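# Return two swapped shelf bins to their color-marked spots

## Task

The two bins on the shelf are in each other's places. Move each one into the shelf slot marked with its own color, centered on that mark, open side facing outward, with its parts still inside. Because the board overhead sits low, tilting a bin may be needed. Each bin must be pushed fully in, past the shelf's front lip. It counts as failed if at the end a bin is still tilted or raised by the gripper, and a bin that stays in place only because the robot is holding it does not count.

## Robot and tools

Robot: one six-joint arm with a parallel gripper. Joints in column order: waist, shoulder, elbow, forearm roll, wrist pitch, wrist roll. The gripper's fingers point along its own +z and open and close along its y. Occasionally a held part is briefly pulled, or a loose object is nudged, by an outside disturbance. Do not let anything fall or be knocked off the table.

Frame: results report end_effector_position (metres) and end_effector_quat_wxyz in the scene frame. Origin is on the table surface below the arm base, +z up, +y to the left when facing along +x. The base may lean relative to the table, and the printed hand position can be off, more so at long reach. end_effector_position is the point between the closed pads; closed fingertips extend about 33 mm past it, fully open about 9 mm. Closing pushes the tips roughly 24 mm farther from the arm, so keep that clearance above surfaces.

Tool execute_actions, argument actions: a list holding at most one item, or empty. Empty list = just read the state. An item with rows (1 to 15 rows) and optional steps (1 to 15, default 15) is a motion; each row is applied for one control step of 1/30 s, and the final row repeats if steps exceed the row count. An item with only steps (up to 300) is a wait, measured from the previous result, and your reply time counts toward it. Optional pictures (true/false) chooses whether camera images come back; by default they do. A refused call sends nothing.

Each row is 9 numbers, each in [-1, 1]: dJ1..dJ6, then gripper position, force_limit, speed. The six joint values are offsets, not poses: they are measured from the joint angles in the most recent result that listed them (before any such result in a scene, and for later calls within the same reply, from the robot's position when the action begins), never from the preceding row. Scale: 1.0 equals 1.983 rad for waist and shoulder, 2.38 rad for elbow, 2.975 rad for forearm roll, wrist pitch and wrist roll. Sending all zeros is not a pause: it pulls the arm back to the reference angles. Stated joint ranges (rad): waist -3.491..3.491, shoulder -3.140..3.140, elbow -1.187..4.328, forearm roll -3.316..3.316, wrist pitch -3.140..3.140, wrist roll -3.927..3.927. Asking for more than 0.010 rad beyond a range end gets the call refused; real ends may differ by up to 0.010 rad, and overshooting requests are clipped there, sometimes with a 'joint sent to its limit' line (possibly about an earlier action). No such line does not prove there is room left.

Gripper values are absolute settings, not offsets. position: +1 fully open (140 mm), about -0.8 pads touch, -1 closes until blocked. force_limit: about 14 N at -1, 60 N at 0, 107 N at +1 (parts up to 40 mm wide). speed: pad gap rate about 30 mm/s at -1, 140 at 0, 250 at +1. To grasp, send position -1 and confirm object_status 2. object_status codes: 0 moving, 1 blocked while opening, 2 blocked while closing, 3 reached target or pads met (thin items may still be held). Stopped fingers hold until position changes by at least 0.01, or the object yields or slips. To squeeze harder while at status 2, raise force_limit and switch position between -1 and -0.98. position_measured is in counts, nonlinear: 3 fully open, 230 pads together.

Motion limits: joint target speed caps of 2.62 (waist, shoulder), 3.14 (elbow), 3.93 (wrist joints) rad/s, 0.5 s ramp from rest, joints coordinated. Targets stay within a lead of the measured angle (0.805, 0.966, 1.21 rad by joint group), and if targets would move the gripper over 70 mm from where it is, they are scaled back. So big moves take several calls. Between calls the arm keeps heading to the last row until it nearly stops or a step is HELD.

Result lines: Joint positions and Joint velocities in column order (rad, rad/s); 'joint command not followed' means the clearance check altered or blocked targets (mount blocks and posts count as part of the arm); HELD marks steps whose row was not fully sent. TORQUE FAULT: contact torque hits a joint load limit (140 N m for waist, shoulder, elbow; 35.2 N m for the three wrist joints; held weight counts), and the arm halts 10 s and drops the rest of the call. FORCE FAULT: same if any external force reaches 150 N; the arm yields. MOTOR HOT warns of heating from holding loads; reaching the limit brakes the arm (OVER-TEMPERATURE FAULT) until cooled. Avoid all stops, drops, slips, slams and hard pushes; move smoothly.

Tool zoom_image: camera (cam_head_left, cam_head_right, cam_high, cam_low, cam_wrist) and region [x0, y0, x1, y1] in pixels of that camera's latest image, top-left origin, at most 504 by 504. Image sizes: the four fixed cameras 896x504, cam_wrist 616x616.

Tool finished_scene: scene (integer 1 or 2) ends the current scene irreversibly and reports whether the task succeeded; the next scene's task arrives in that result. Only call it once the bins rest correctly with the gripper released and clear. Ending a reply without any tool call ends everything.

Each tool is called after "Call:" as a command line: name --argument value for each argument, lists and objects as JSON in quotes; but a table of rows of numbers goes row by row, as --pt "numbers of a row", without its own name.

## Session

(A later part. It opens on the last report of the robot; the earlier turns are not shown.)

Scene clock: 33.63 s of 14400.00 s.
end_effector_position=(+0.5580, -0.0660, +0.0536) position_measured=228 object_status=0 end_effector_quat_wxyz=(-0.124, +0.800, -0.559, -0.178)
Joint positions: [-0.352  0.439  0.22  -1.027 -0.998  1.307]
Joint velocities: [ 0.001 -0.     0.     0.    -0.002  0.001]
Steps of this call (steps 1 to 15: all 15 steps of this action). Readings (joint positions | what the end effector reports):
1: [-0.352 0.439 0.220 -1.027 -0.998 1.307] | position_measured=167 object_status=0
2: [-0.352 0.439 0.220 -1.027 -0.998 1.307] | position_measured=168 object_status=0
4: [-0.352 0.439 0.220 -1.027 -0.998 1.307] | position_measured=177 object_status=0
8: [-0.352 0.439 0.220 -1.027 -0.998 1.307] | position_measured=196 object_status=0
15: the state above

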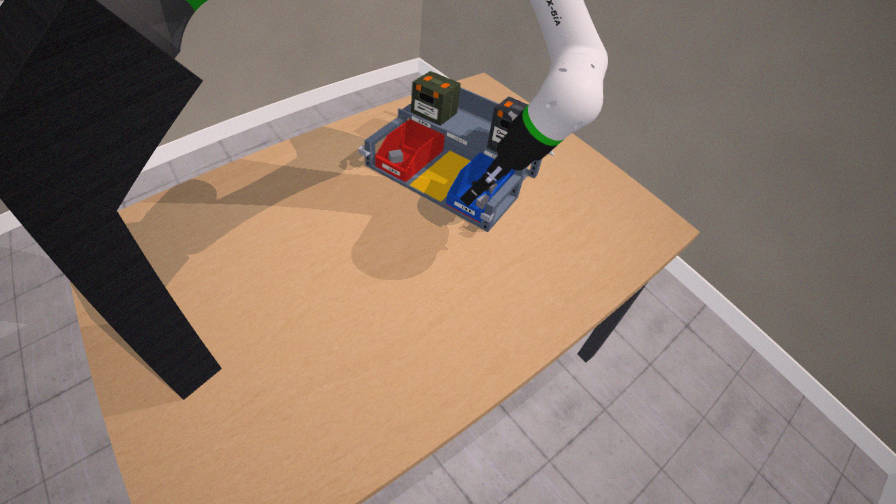

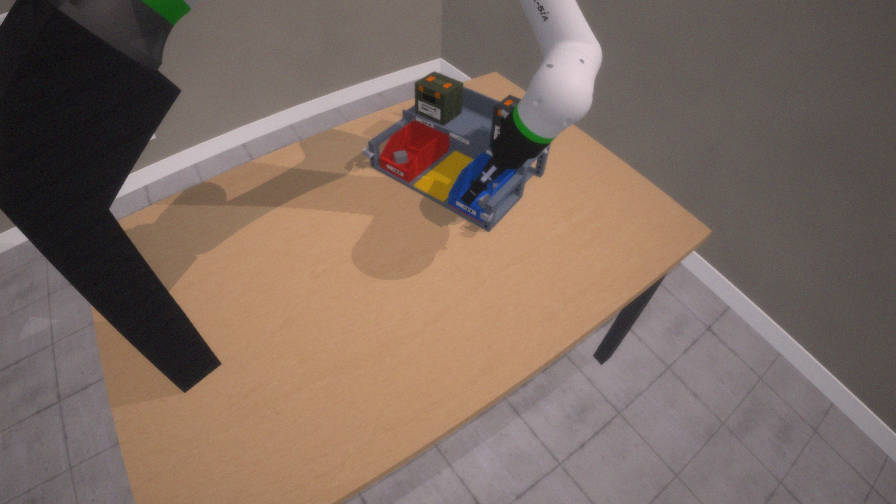

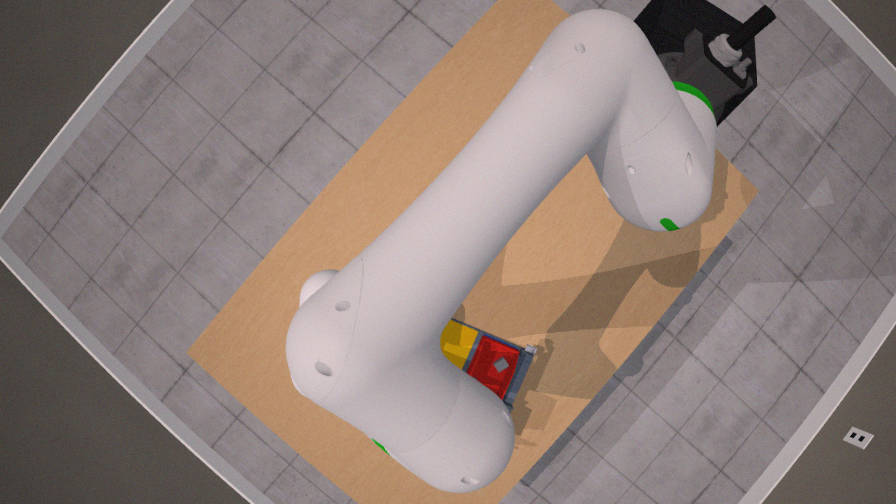

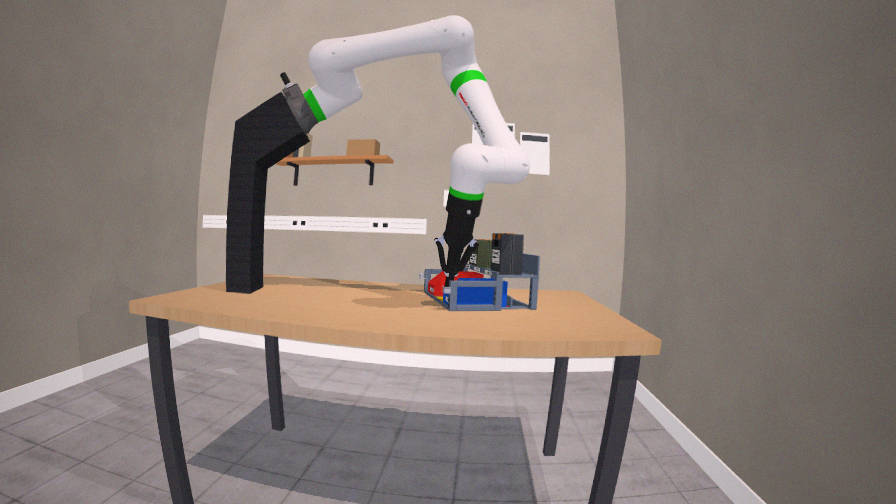

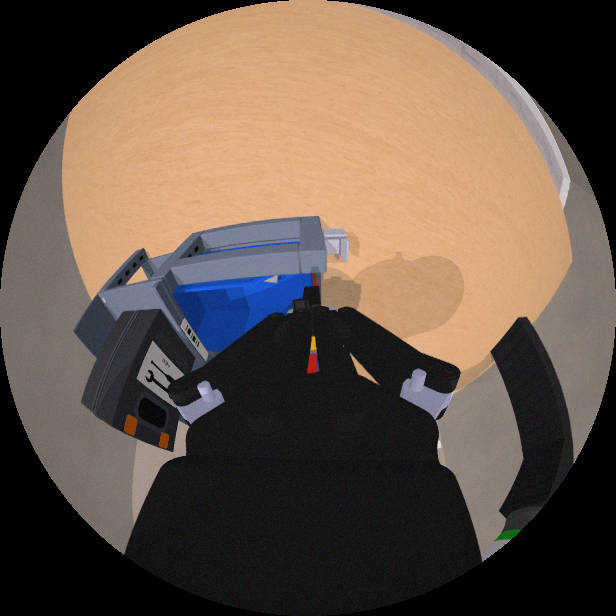

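Call:
execute_actions --actions '[{"rows":[[0,0,0,0,0,0,-0.35,0.6,0]],"steps":12}]'

Call:
zoom_image --camera "cam_head_left" --region '[430, 160, 520, 235]'

Call:
zoom_image --camera "cam_wrist" --region '[240, 220, 380, 360]'

Call:
zoom_image --camera "cam_low" --region '[415, 255, 495, 315]'

Scene clock: 35.03 s of 14400.00 s.
end_effector_position=(+0.5580, -0.0660, +0.0536) position_measured=173 object_status=0 end_effector_quat_wxyz=(-0.124, +0.800, -0.559, -0.178)
Joint positions: [-0.352  0.439  0.22  -1.027 -0.998  1.307]
Joint velocities: [-0.  0. -0.  0. -0. -0.]
Steps of this call (steps 1 to 15: the robot went on to your last target; steps 16 to 30: nothing new was sent; steps 31 to 42: all 12 steps of this action). Readings (joint positions | what the end effector reports):
31: [-0.352 0.439 0.220 -1.027 -0.998 1.307] | position_measured=234 object_status=0
32: [-0.352 0.439 0.220 -1.027 -0.998 1.307] | position_measured=234 object_status=0
34: [-0.352 0.439 0.220 -1.027 -0.998 1.307] | position_measured=217 object_status=0
38: [-0.352 0.439 0.220 -1.027 -0.998 1.307] | position_measured=187 object_status=0
42: the state above

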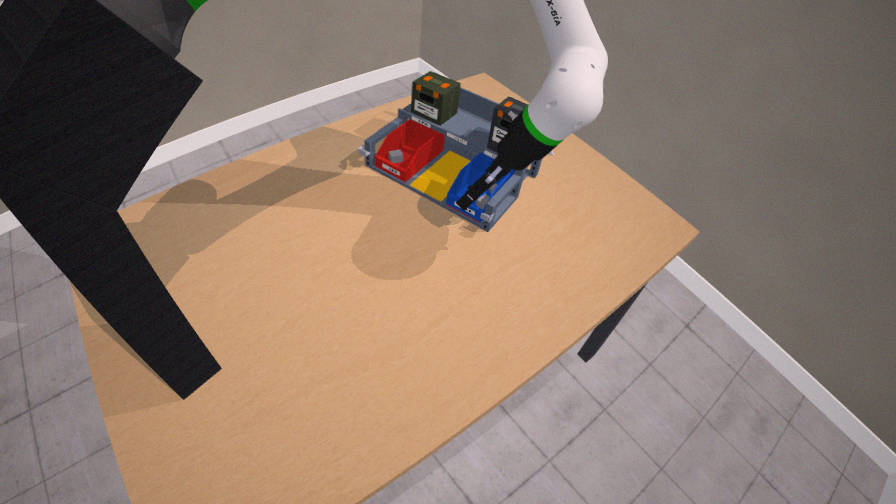

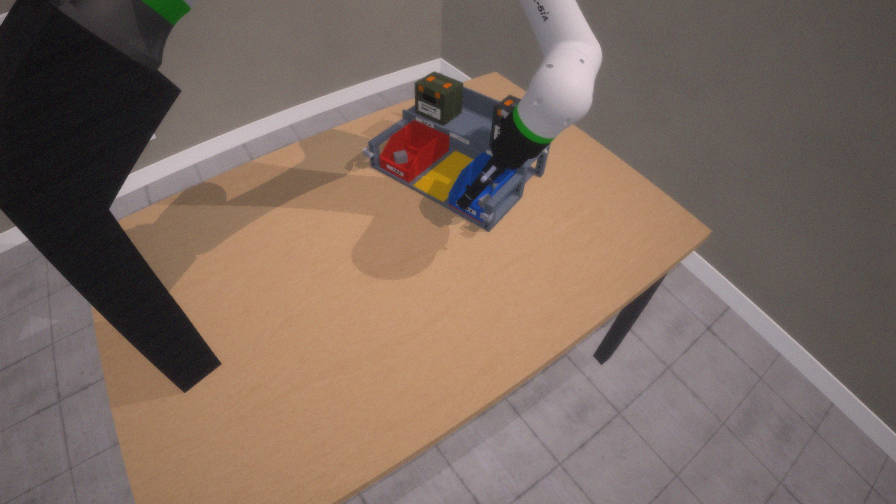

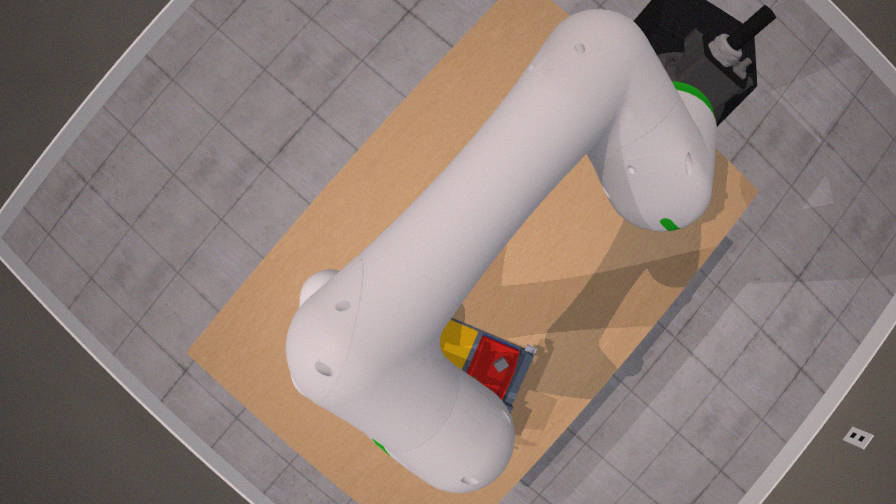

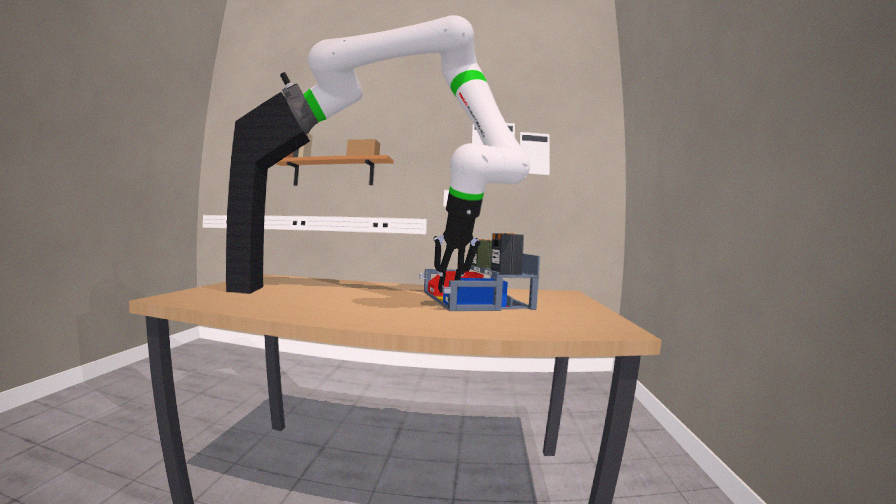

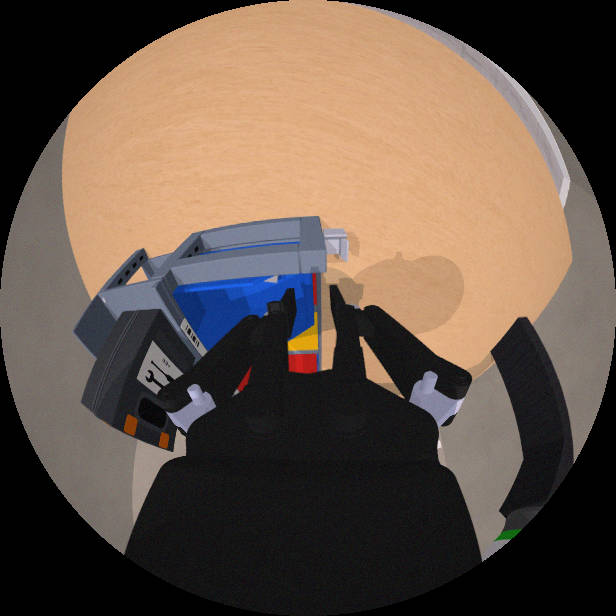

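Region (430, 160, 520, 235) of cam_head_left's 896x504 image, scaled by 5.600, with more detail than that image has.

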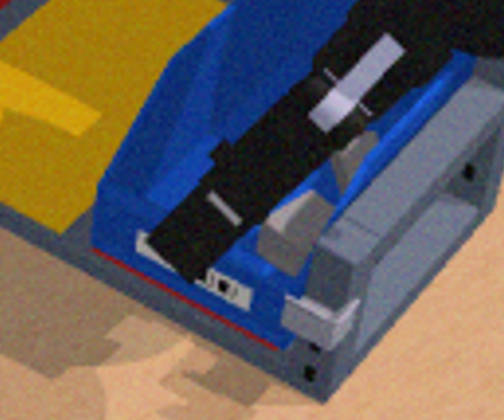

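Region (240, 220, 380, 360) of cam_wrist's 616x616 image, scaled by 3.600, with more detail than that image has.

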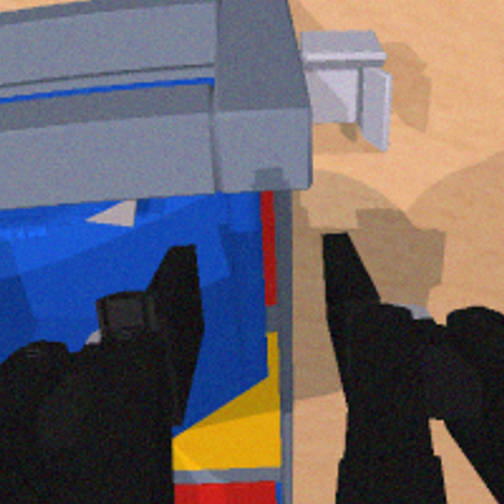

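Region (415, 255, 495, 315) of cam_low's 896x504 image, scaled by 6.300, with more detail than that image has; it fills the top 378 rows of this view, and the rest is white.

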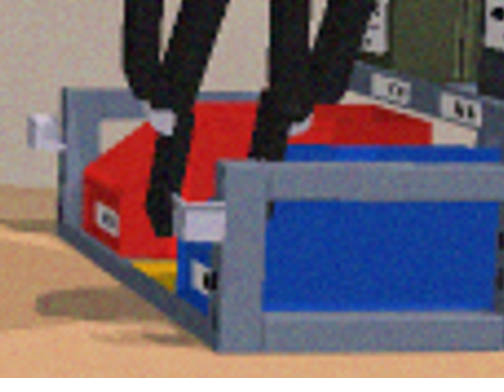

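Call:
execute_actions --actions '[{"rows":[[0,0.0237,0.0163,-0.0016,0.0012,0.003,-0.35,0.6,-0.5]],"steps":12}]' --pictures false

Call:
execute_actions --actions '[{"rows":[[0,0,0,0,0,0,-1,0.6,-0.5]],"steps":15}]' --pictures false

Call:
execute_actions --actions '[{"steps":6}]'

Call:
zoom_image --camera "cam_head_left" --region '[400, 120, 550, 240]'

Call:
zoom_image --camera "cam_low" --region '[415, 245, 525, 315]'

Scene clock: 36.37 s of 14400.00 s.
end_effector_position=(+0.5569, -0.0733, +0.0355) position_measured=173 object_status=3 end_effector_quat_wxyz=(-0.124, +0.800, -0.559, -0.178)
Joint positions: [-0.352  0.486  0.259 -1.032 -0.995  1.316]
Joint velocities: [-0.    -0.    -0.    -0.     0.001 -0.   ]
Steps of this call (steps 1 to 15: the robot went on to your last target; steps 16 to 28: nothing new was sent; steps 29 to 40: all 12 steps of this action). Readings (joint positions | what the end effector reports):
29: [-0.352 0.439 0.220 -1.027 -0.998 1.307] | position_measured=173 object_status=3
30: [-0.352 0.441 0.222 -1.027 -0.998 1.307] | position_measured=173 object_status=3
32: [-0.352 0.462 0.239 -1.030 -0.997 1.311] | position_measured=173 object_status=3
36: [-0.352 0.486 0.259 -1.032 -0.995 1.316] | position_measured=173 object_status=3
40: the state above

Scene clock: 36.87 s of 14400.00 s.
end_effector_position=(+0.5572, -0.0732, +0.0355) position_measured=223 object_status=0 end_effector_quat_wxyz=(-0.124, +0.800, -0.559, -0.178)
Joint positions: [-0.352  0.486  0.26  -1.032 -0.995  1.316]
Joint velocities: [ 0.001 -0.     0.     0.    -0.    -0.   ]
Steps of this call (steps 1 to 15: all 15 steps of this action). Readings (joint positions | what the end effector reports):
1: [-0.352 0.486 0.259 -1.032 -0.995 1.316] | position_measured=173 object_status=0
2: [-0.352 0.486 0.259 -1.032 -0.995 1.316] | position_measured=174 object_status=0
4: [-0.352 0.486 0.259 -1.032 -0.995 1.316] | position_measured=183 object_status=0
8: [-0.352 0.486 0.259 -1.032 -0.995 1.316] | position_measured=202 object_status=0
15: the state above

Scene clock: 37.07 s of 14400.00 s.
end_effector_position=(+0.5571, -0.0733, +0.0355) position_measured=223 object_status=2 end_effector_quat_wxyz=(-0.124, +0.800, -0.559, -0.178)
Joint positions: [-0.352  0.486  0.26  -1.032 -0.995  1.316]
Joint velocities: [-0.001 -0.    -0.002  0.001 -0.001 -0.001]
Steps of this call (steps 1 to 6: the robot went on to your last target). Readings (joint positions | what the end effector reports):
1: [-0.352 0.486 0.260 -1.032 -0.995 1.316] | position_measured=223 object_status=0
2: [-0.352 0.486 0.260 -1.032 -0.995 1.316] | position_measured=223 object_status=0
4: [-0.352 0.486 0.260 -1.032 -0.995 1.316] | position_measured=223 object_status=2
6: the state above

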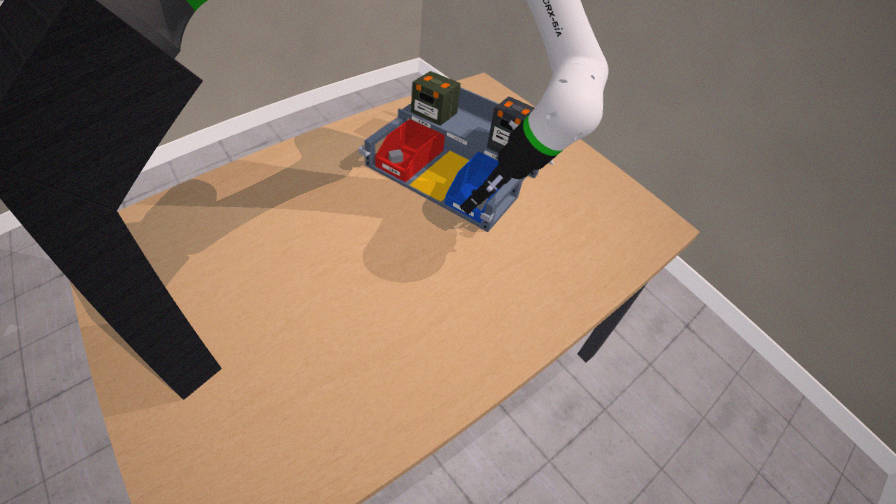

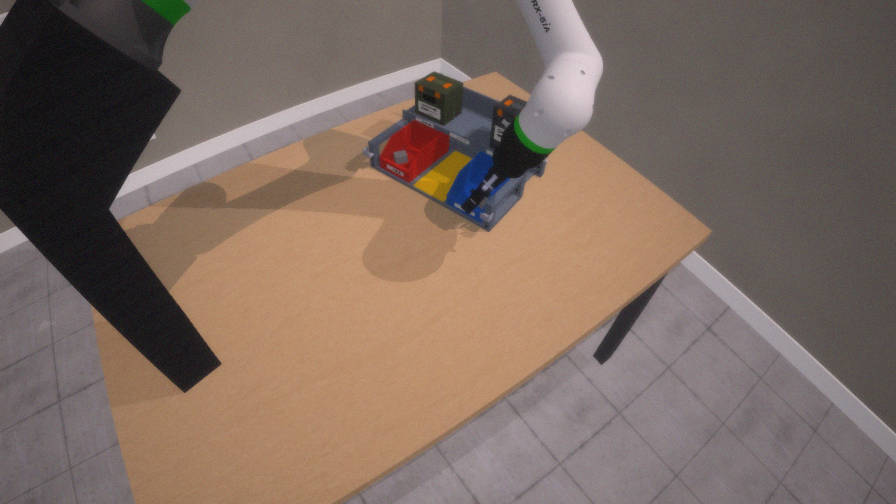

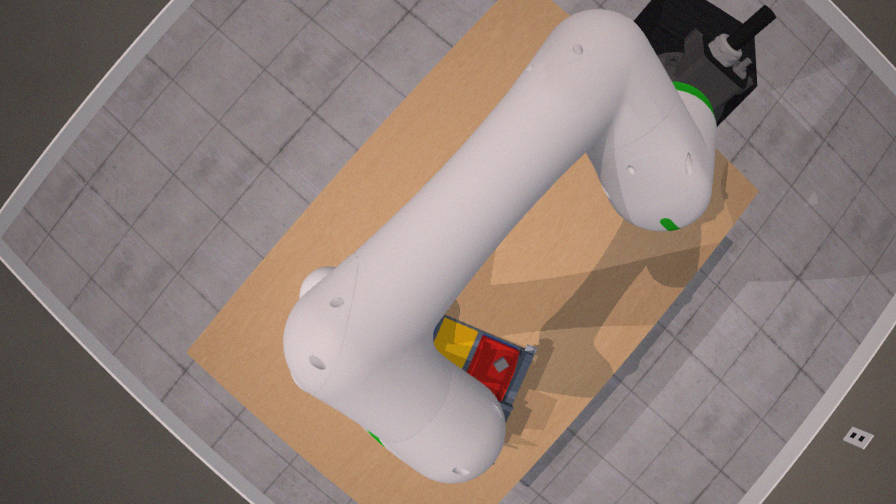

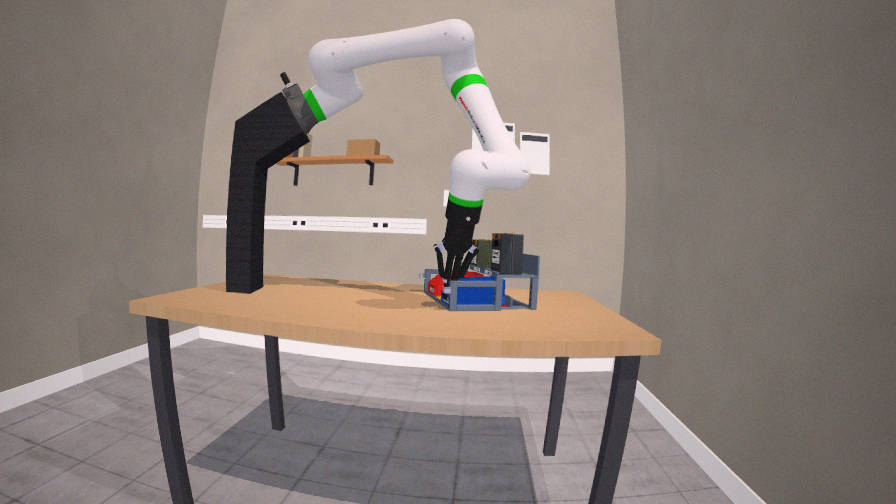

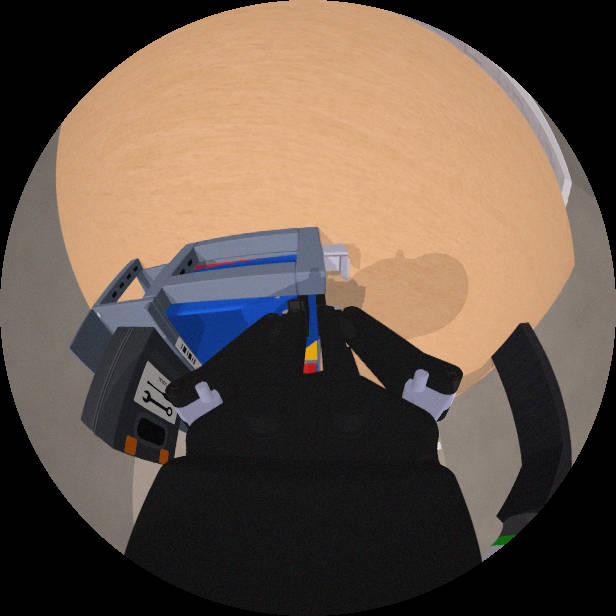

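Region (400, 120, 550, 240) of cam_head_left's 896x504 image, scaled by 3.360, with more detail than that image has; it fills the top 403 rows of this view, and the rest is white.

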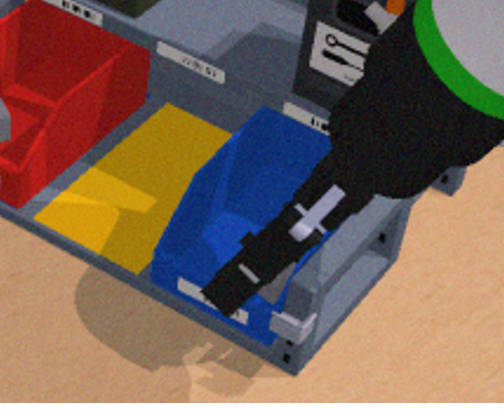

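Region (415, 245, 525, 315) of cam_low's 896x504 image, scaled by 4.582, with more detail than that image has; it fills the top 321 rows of this view, and the rest is white.

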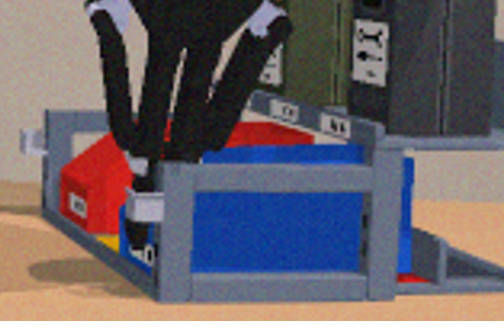

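Call:
execute_actions --actions '[{"rows":[[0.006,-0.0047,0.0026,0.012,-0.0013,-0.016,-1,0.6,-0.5],[0.006,-0.0047,0.0026,0.012,-0.0013,-0.016,-1,0.6,-0.5],[0.012,-0.0095,0.0052,0.024,-0.0026,-0.032,-1,0.6,-0.5],[0.012,-0.0095,0.0052,0.024,-0.0026,-0.032,-1,0.6,-0.5],[0.018,-0.014,0.0078,0.036,-0.0039,-0.048,-1,0.6,-0.5],[0.018,-0.014,0.0078,0.036,-0.0039,-0.048,-1,0.6,-0.5],[0.0239,-0.0189,0.0104,0.0485,-0.0051,-0.0645,-1,0.6,-0.5]],"steps":15}]'

Call:
zoom_image --camera "cam_head_left" --region '[400, 120, 550, 240]'

Call:
zoom_image --camera "cam_low" --region '[415, 245, 525, 315]'

Scene clock: 40.20 s of 14400.00 s.
end_effector_position=(+0.5665, -0.0704, +0.0507) position_measured=223 object_status=2 end_effector_quat_wxyz=(-0.081, +0.794, -0.569, -0.200)
Joint positions: [-0.305  0.449  0.284 -0.888 -1.01   1.124]
Joint velocities: [ 0.001 -0.    -0.     0.001 -0.    -0.002]
Steps of this call (steps 1 to 15: the robot went on to your last target; steps 16 to 79: nothing new was sent; steps 80 to 94: all 15 steps of this action). Readings (joint positions | what the end effector reports):
80: [-0.352 0.486 0.259 -1.032 -0.995 1.316] | position_measured=223 object_status=2
81: [-0.352 0.486 0.259 -1.030 -0.995 1.313] | position_measured=223 object_status=2
83: [-0.344 0.480 0.263 -1.006 -0.997 1.281] | position_measured=223 object_status=2
87: [-0.319 0.460 0.276 -0.932 -1.005 1.183] | position_measured=223 object_status=2
94: the state above

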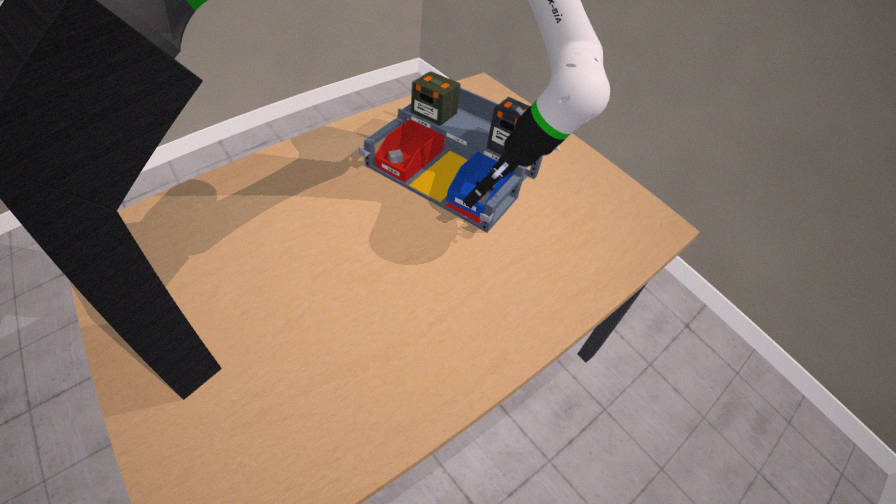

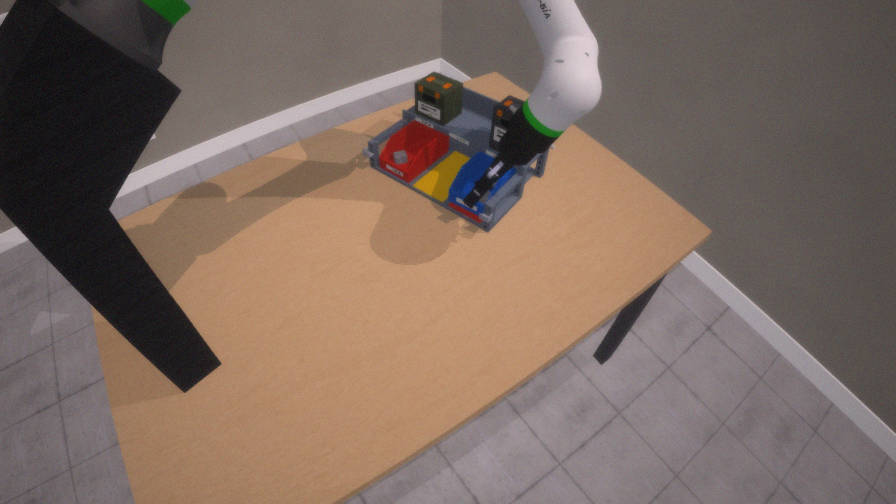

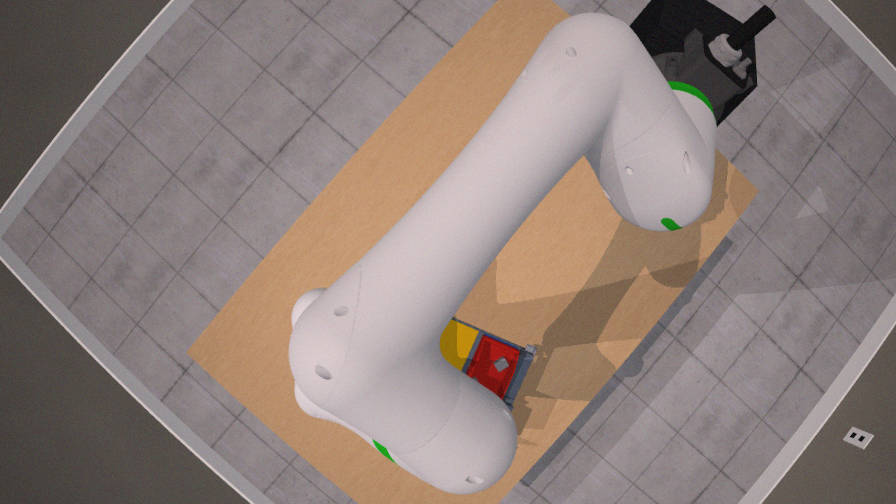

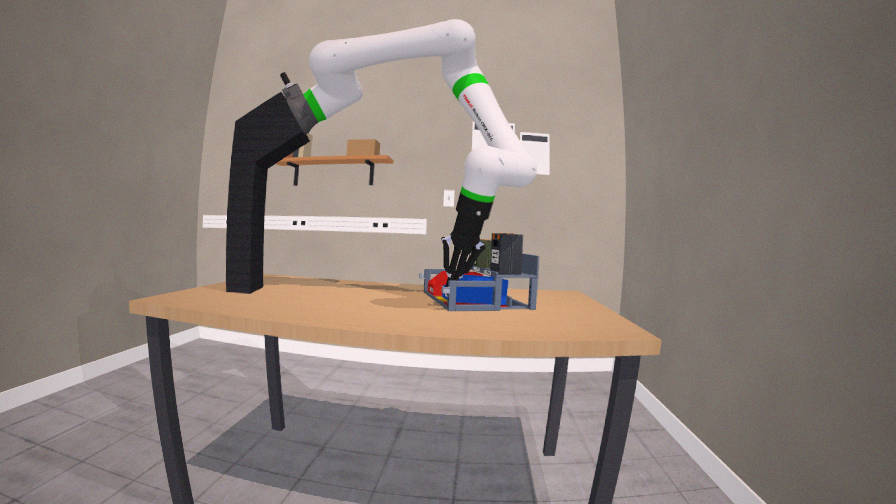

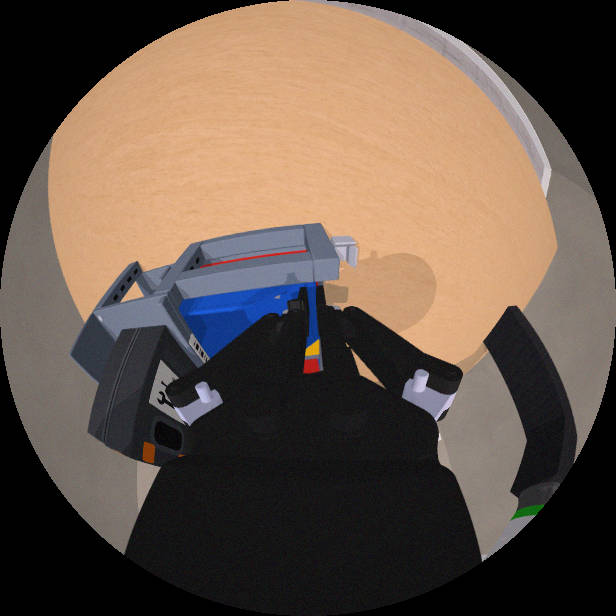

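Region (400, 120, 550, 240) of cam_head_left's 896x504 image, scaled by 3.360, with more detail than that image has; it fills the top 403 rows of this view, and the rest is white.

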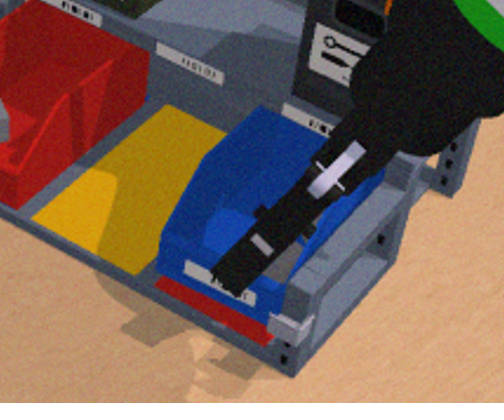

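Region (415, 245, 525, 315) of cam_low's 896x504 image, scaled by 4.582, with more detail than that image has; it fills the top 321 rows of this view, and the rest is white.

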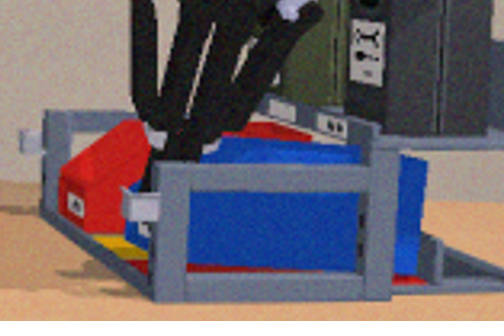

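Call:
execute_actions --actions '[{"rows":[[-0.007,0.0004,-0.011,-0.0054,0.0006,0.012,-1,0.6,-0.5],[-0.007,0.0004,-0.011,-0.0054,0.0006,0.012,-1,0.6,-0.5],[-0.014,0.0008,-0.022,-0.011,0.0012,0.0245,-1,0.6,-0.5],[-0.014,0.0008,-0.022,-0.011,0.0012,0.0245,-1,0.6,-0.5],[-0.021,0.0012,-0.034,-0.016,0.0019,0.037,-1,0.6,-0.5],[-0.021,0.0012,-0.034,-0.016,0.0019,0.037,-1,0.6,-0.5],[-0.0284,0.0017,-0.045,-0.0217,0.0025,0.049,-1,0.6,-0.5]],"steps":15}]'

Call:
zoom_image --camera "cam_low" --region '[400, 240, 525, 315]'

Scene clock: 44.63 s of 14400.00 s.
end_effector_position=(+0.5064, -0.0900, +0.0552) position_measured=223 object_status=2 end_effector_quat_wxyz=(-0.083, +0.793, -0.567, -0.207)
Joint positions: [-0.361  0.452  0.177 -0.952 -1.002  1.27 ]
Joint velocities: [-0.001 -0.    -0.     0.    -0.    -0.   ]
Steps of this call (steps 1 to 15: the robot went on to your last target; steps 16 to 90: nothing new was sent; then 0.93 s passed at rest; steps 91 to 105: all 15 steps of this action). Readings (joint positions | what the end effector reports):
91: [-0.305 0.449 0.284 -0.888 -1.010 1.124] | position_measured=223 object_status=2
92: [-0.306 0.449 0.282 -0.889 -1.010 1.127] | position_measured=223 object_status=2
94: [-0.317 0.449 0.261 -0.902 -1.008 1.157] | position_measured=223 object_status=2
98: [-0.346 0.451 0.205 -0.935 -1.004 1.233] | position_measured=223 object_status=2
105: the state above

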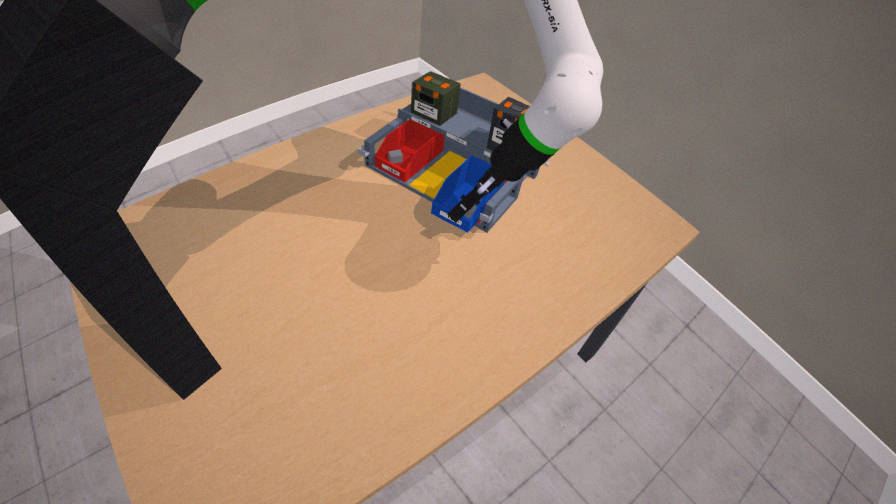

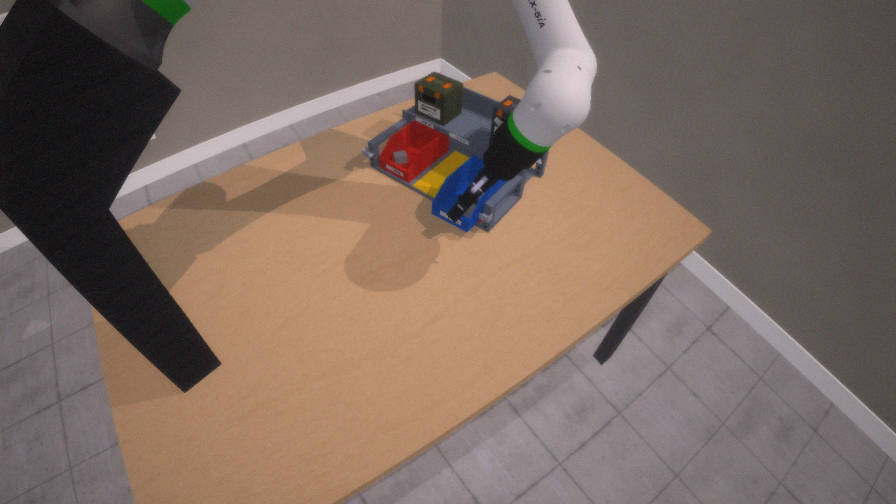

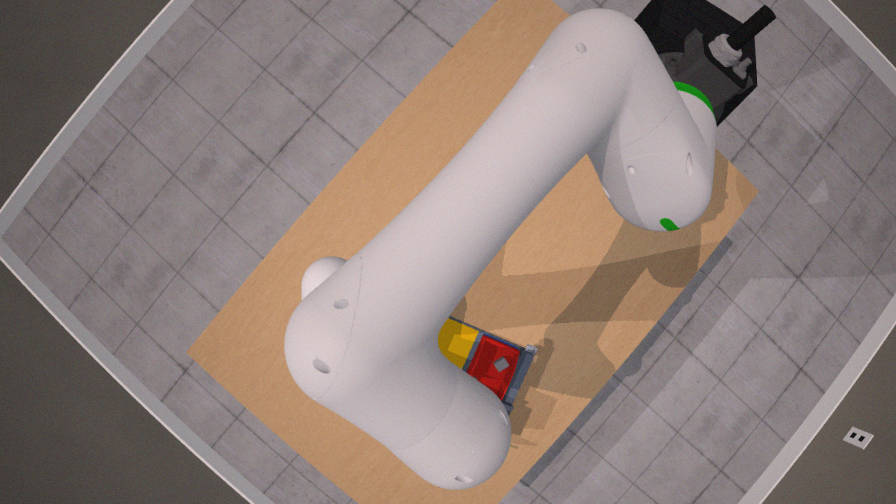

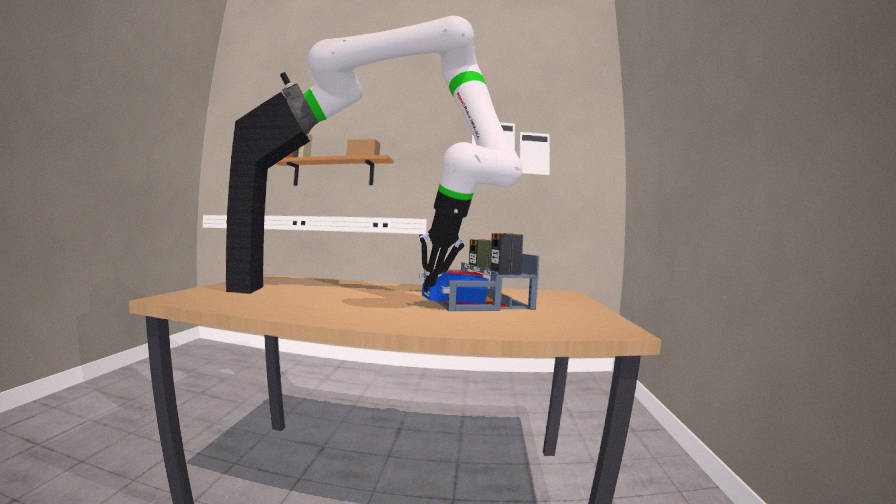

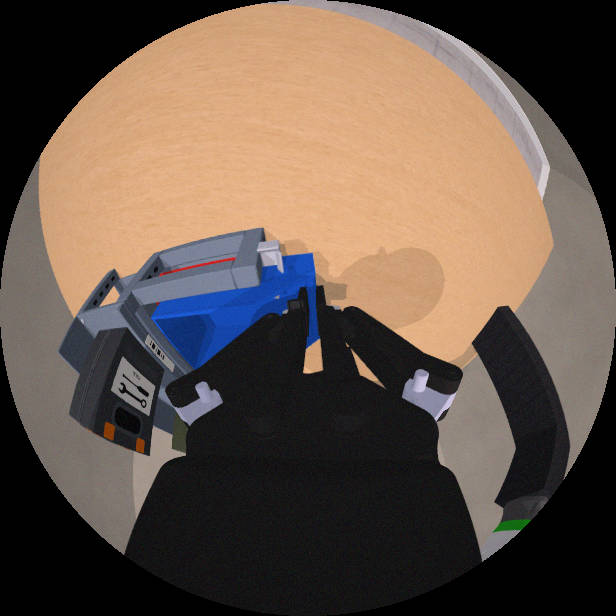

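Region (400, 240, 525, 315) of cam_low's 896x504 image, scaled by 4.032, with more detail than that image has; it fills the top 302 rows of this view, and the rest is white.

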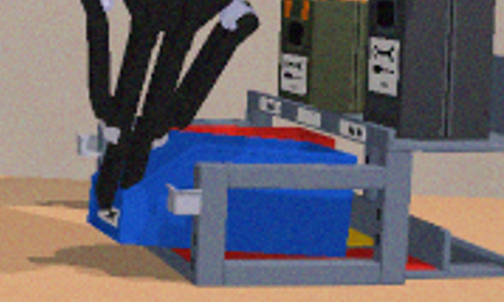

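Call:
execute_actions --actions '[{"rows":[[-0.01,0.0017,-0.008,-0.0135,0,0.02,-1,0.6,-0.5],[-0.01,0.0017,-0.008,-0.0135,0,0.02,-1,0.6,-0.5],[-0.02,0.0035,-0.017,-0.027,0,0.04,-1,0.6,-0.5],[-0.02,0.0035,-0.017,-0.027,0,0.04,-1,0.6,-0.5],[-0.03,0.005,-0.025,-0.04,0.0005,0.061,-1,0.6,-0.5],[-0.03,0.005,-0.025,-0.04,0.0005,0.061,-1,0.6,-0.5],[-0.0395,0.0069,-0.0334,-0.0541,0.0007,0.0813,-1,0.6,-0.5]],"steps":15}]'

Call:
zoom_image --camera "cam_low" --region '[400, 240, 525, 315]'

Scene clock: 46.33 s of 14400.00 s.
end_effector_position=(+0.4820, -0.0993, +0.0572) position_measured=223 object_status=2 end_effector_quat_wxyz=(-0.124, +0.800, -0.559, -0.178)
Joint positions: [-0.439  0.466  0.098 -1.113 -1.     1.512]
Joint velocities: [-0.002  0.     0.    -0.     0.002  0.002]
Steps of this call (steps 1 to 15: the robot went on to your last target; steps 16 to 36: nothing new was sent; steps 37 to 51: all 15 steps of this action). Readings (joint positions | what the end effector reports):
37: [-0.361 0.452 0.177 -0.952 -1.002 1.270] | position_measured=223 object_status=2
38: [-0.362 0.452 0.176 -0.954 -1.002 1.274] | position_measured=223 object_status=2
40: [-0.373 0.453 0.166 -0.976 -1.002 1.305] | position_measured=223 object_status=2
44: [-0.412 0.461 0.126 -1.056 -1.002 1.426] | position_measured=223 object_status=2
51: the state above

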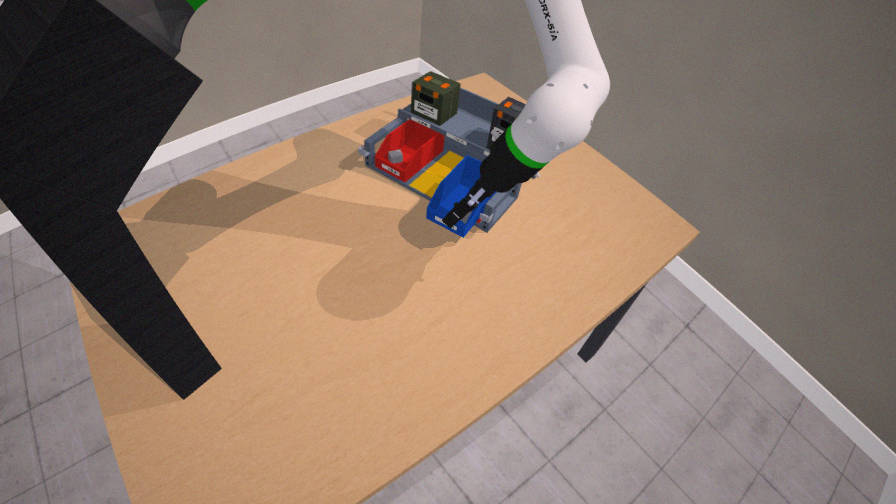

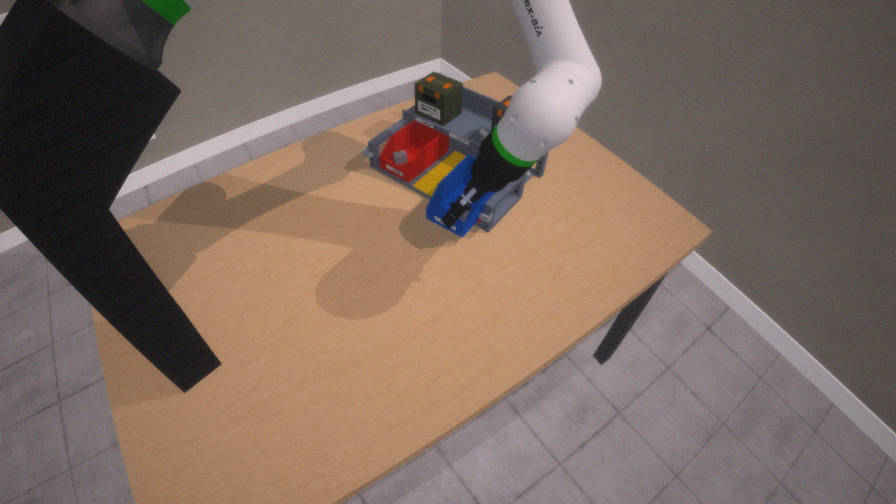

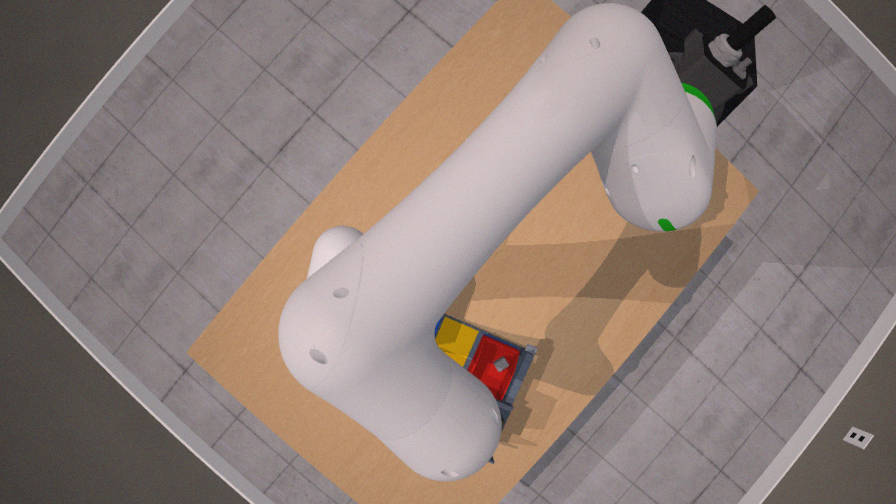

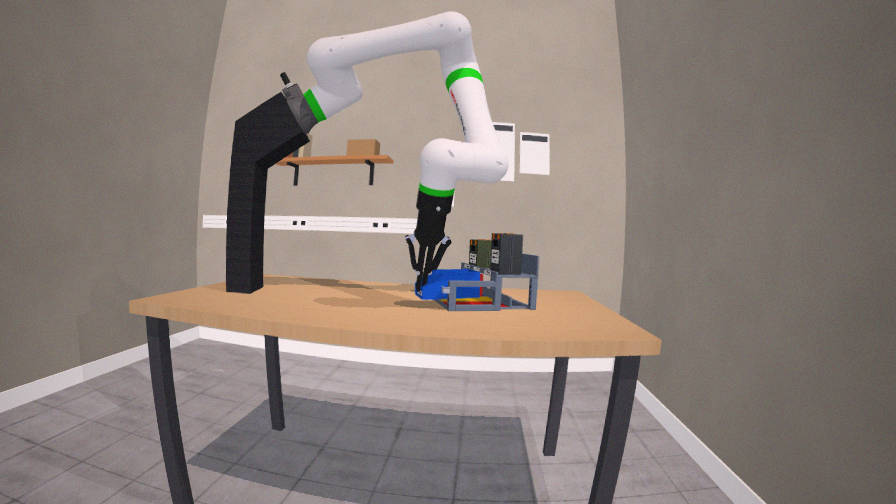

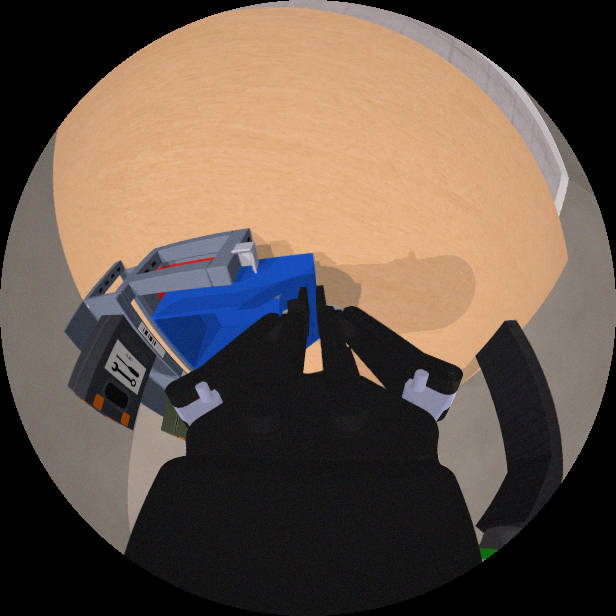

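Region (400, 240, 525, 315) of cam_low's 896x504 image, scaled by 4.032, with more detail than that image has; it fills the top 302 rows of this view, and the rest is white.

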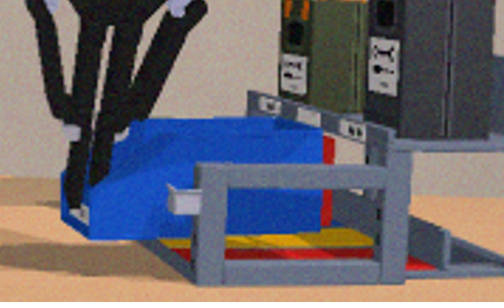

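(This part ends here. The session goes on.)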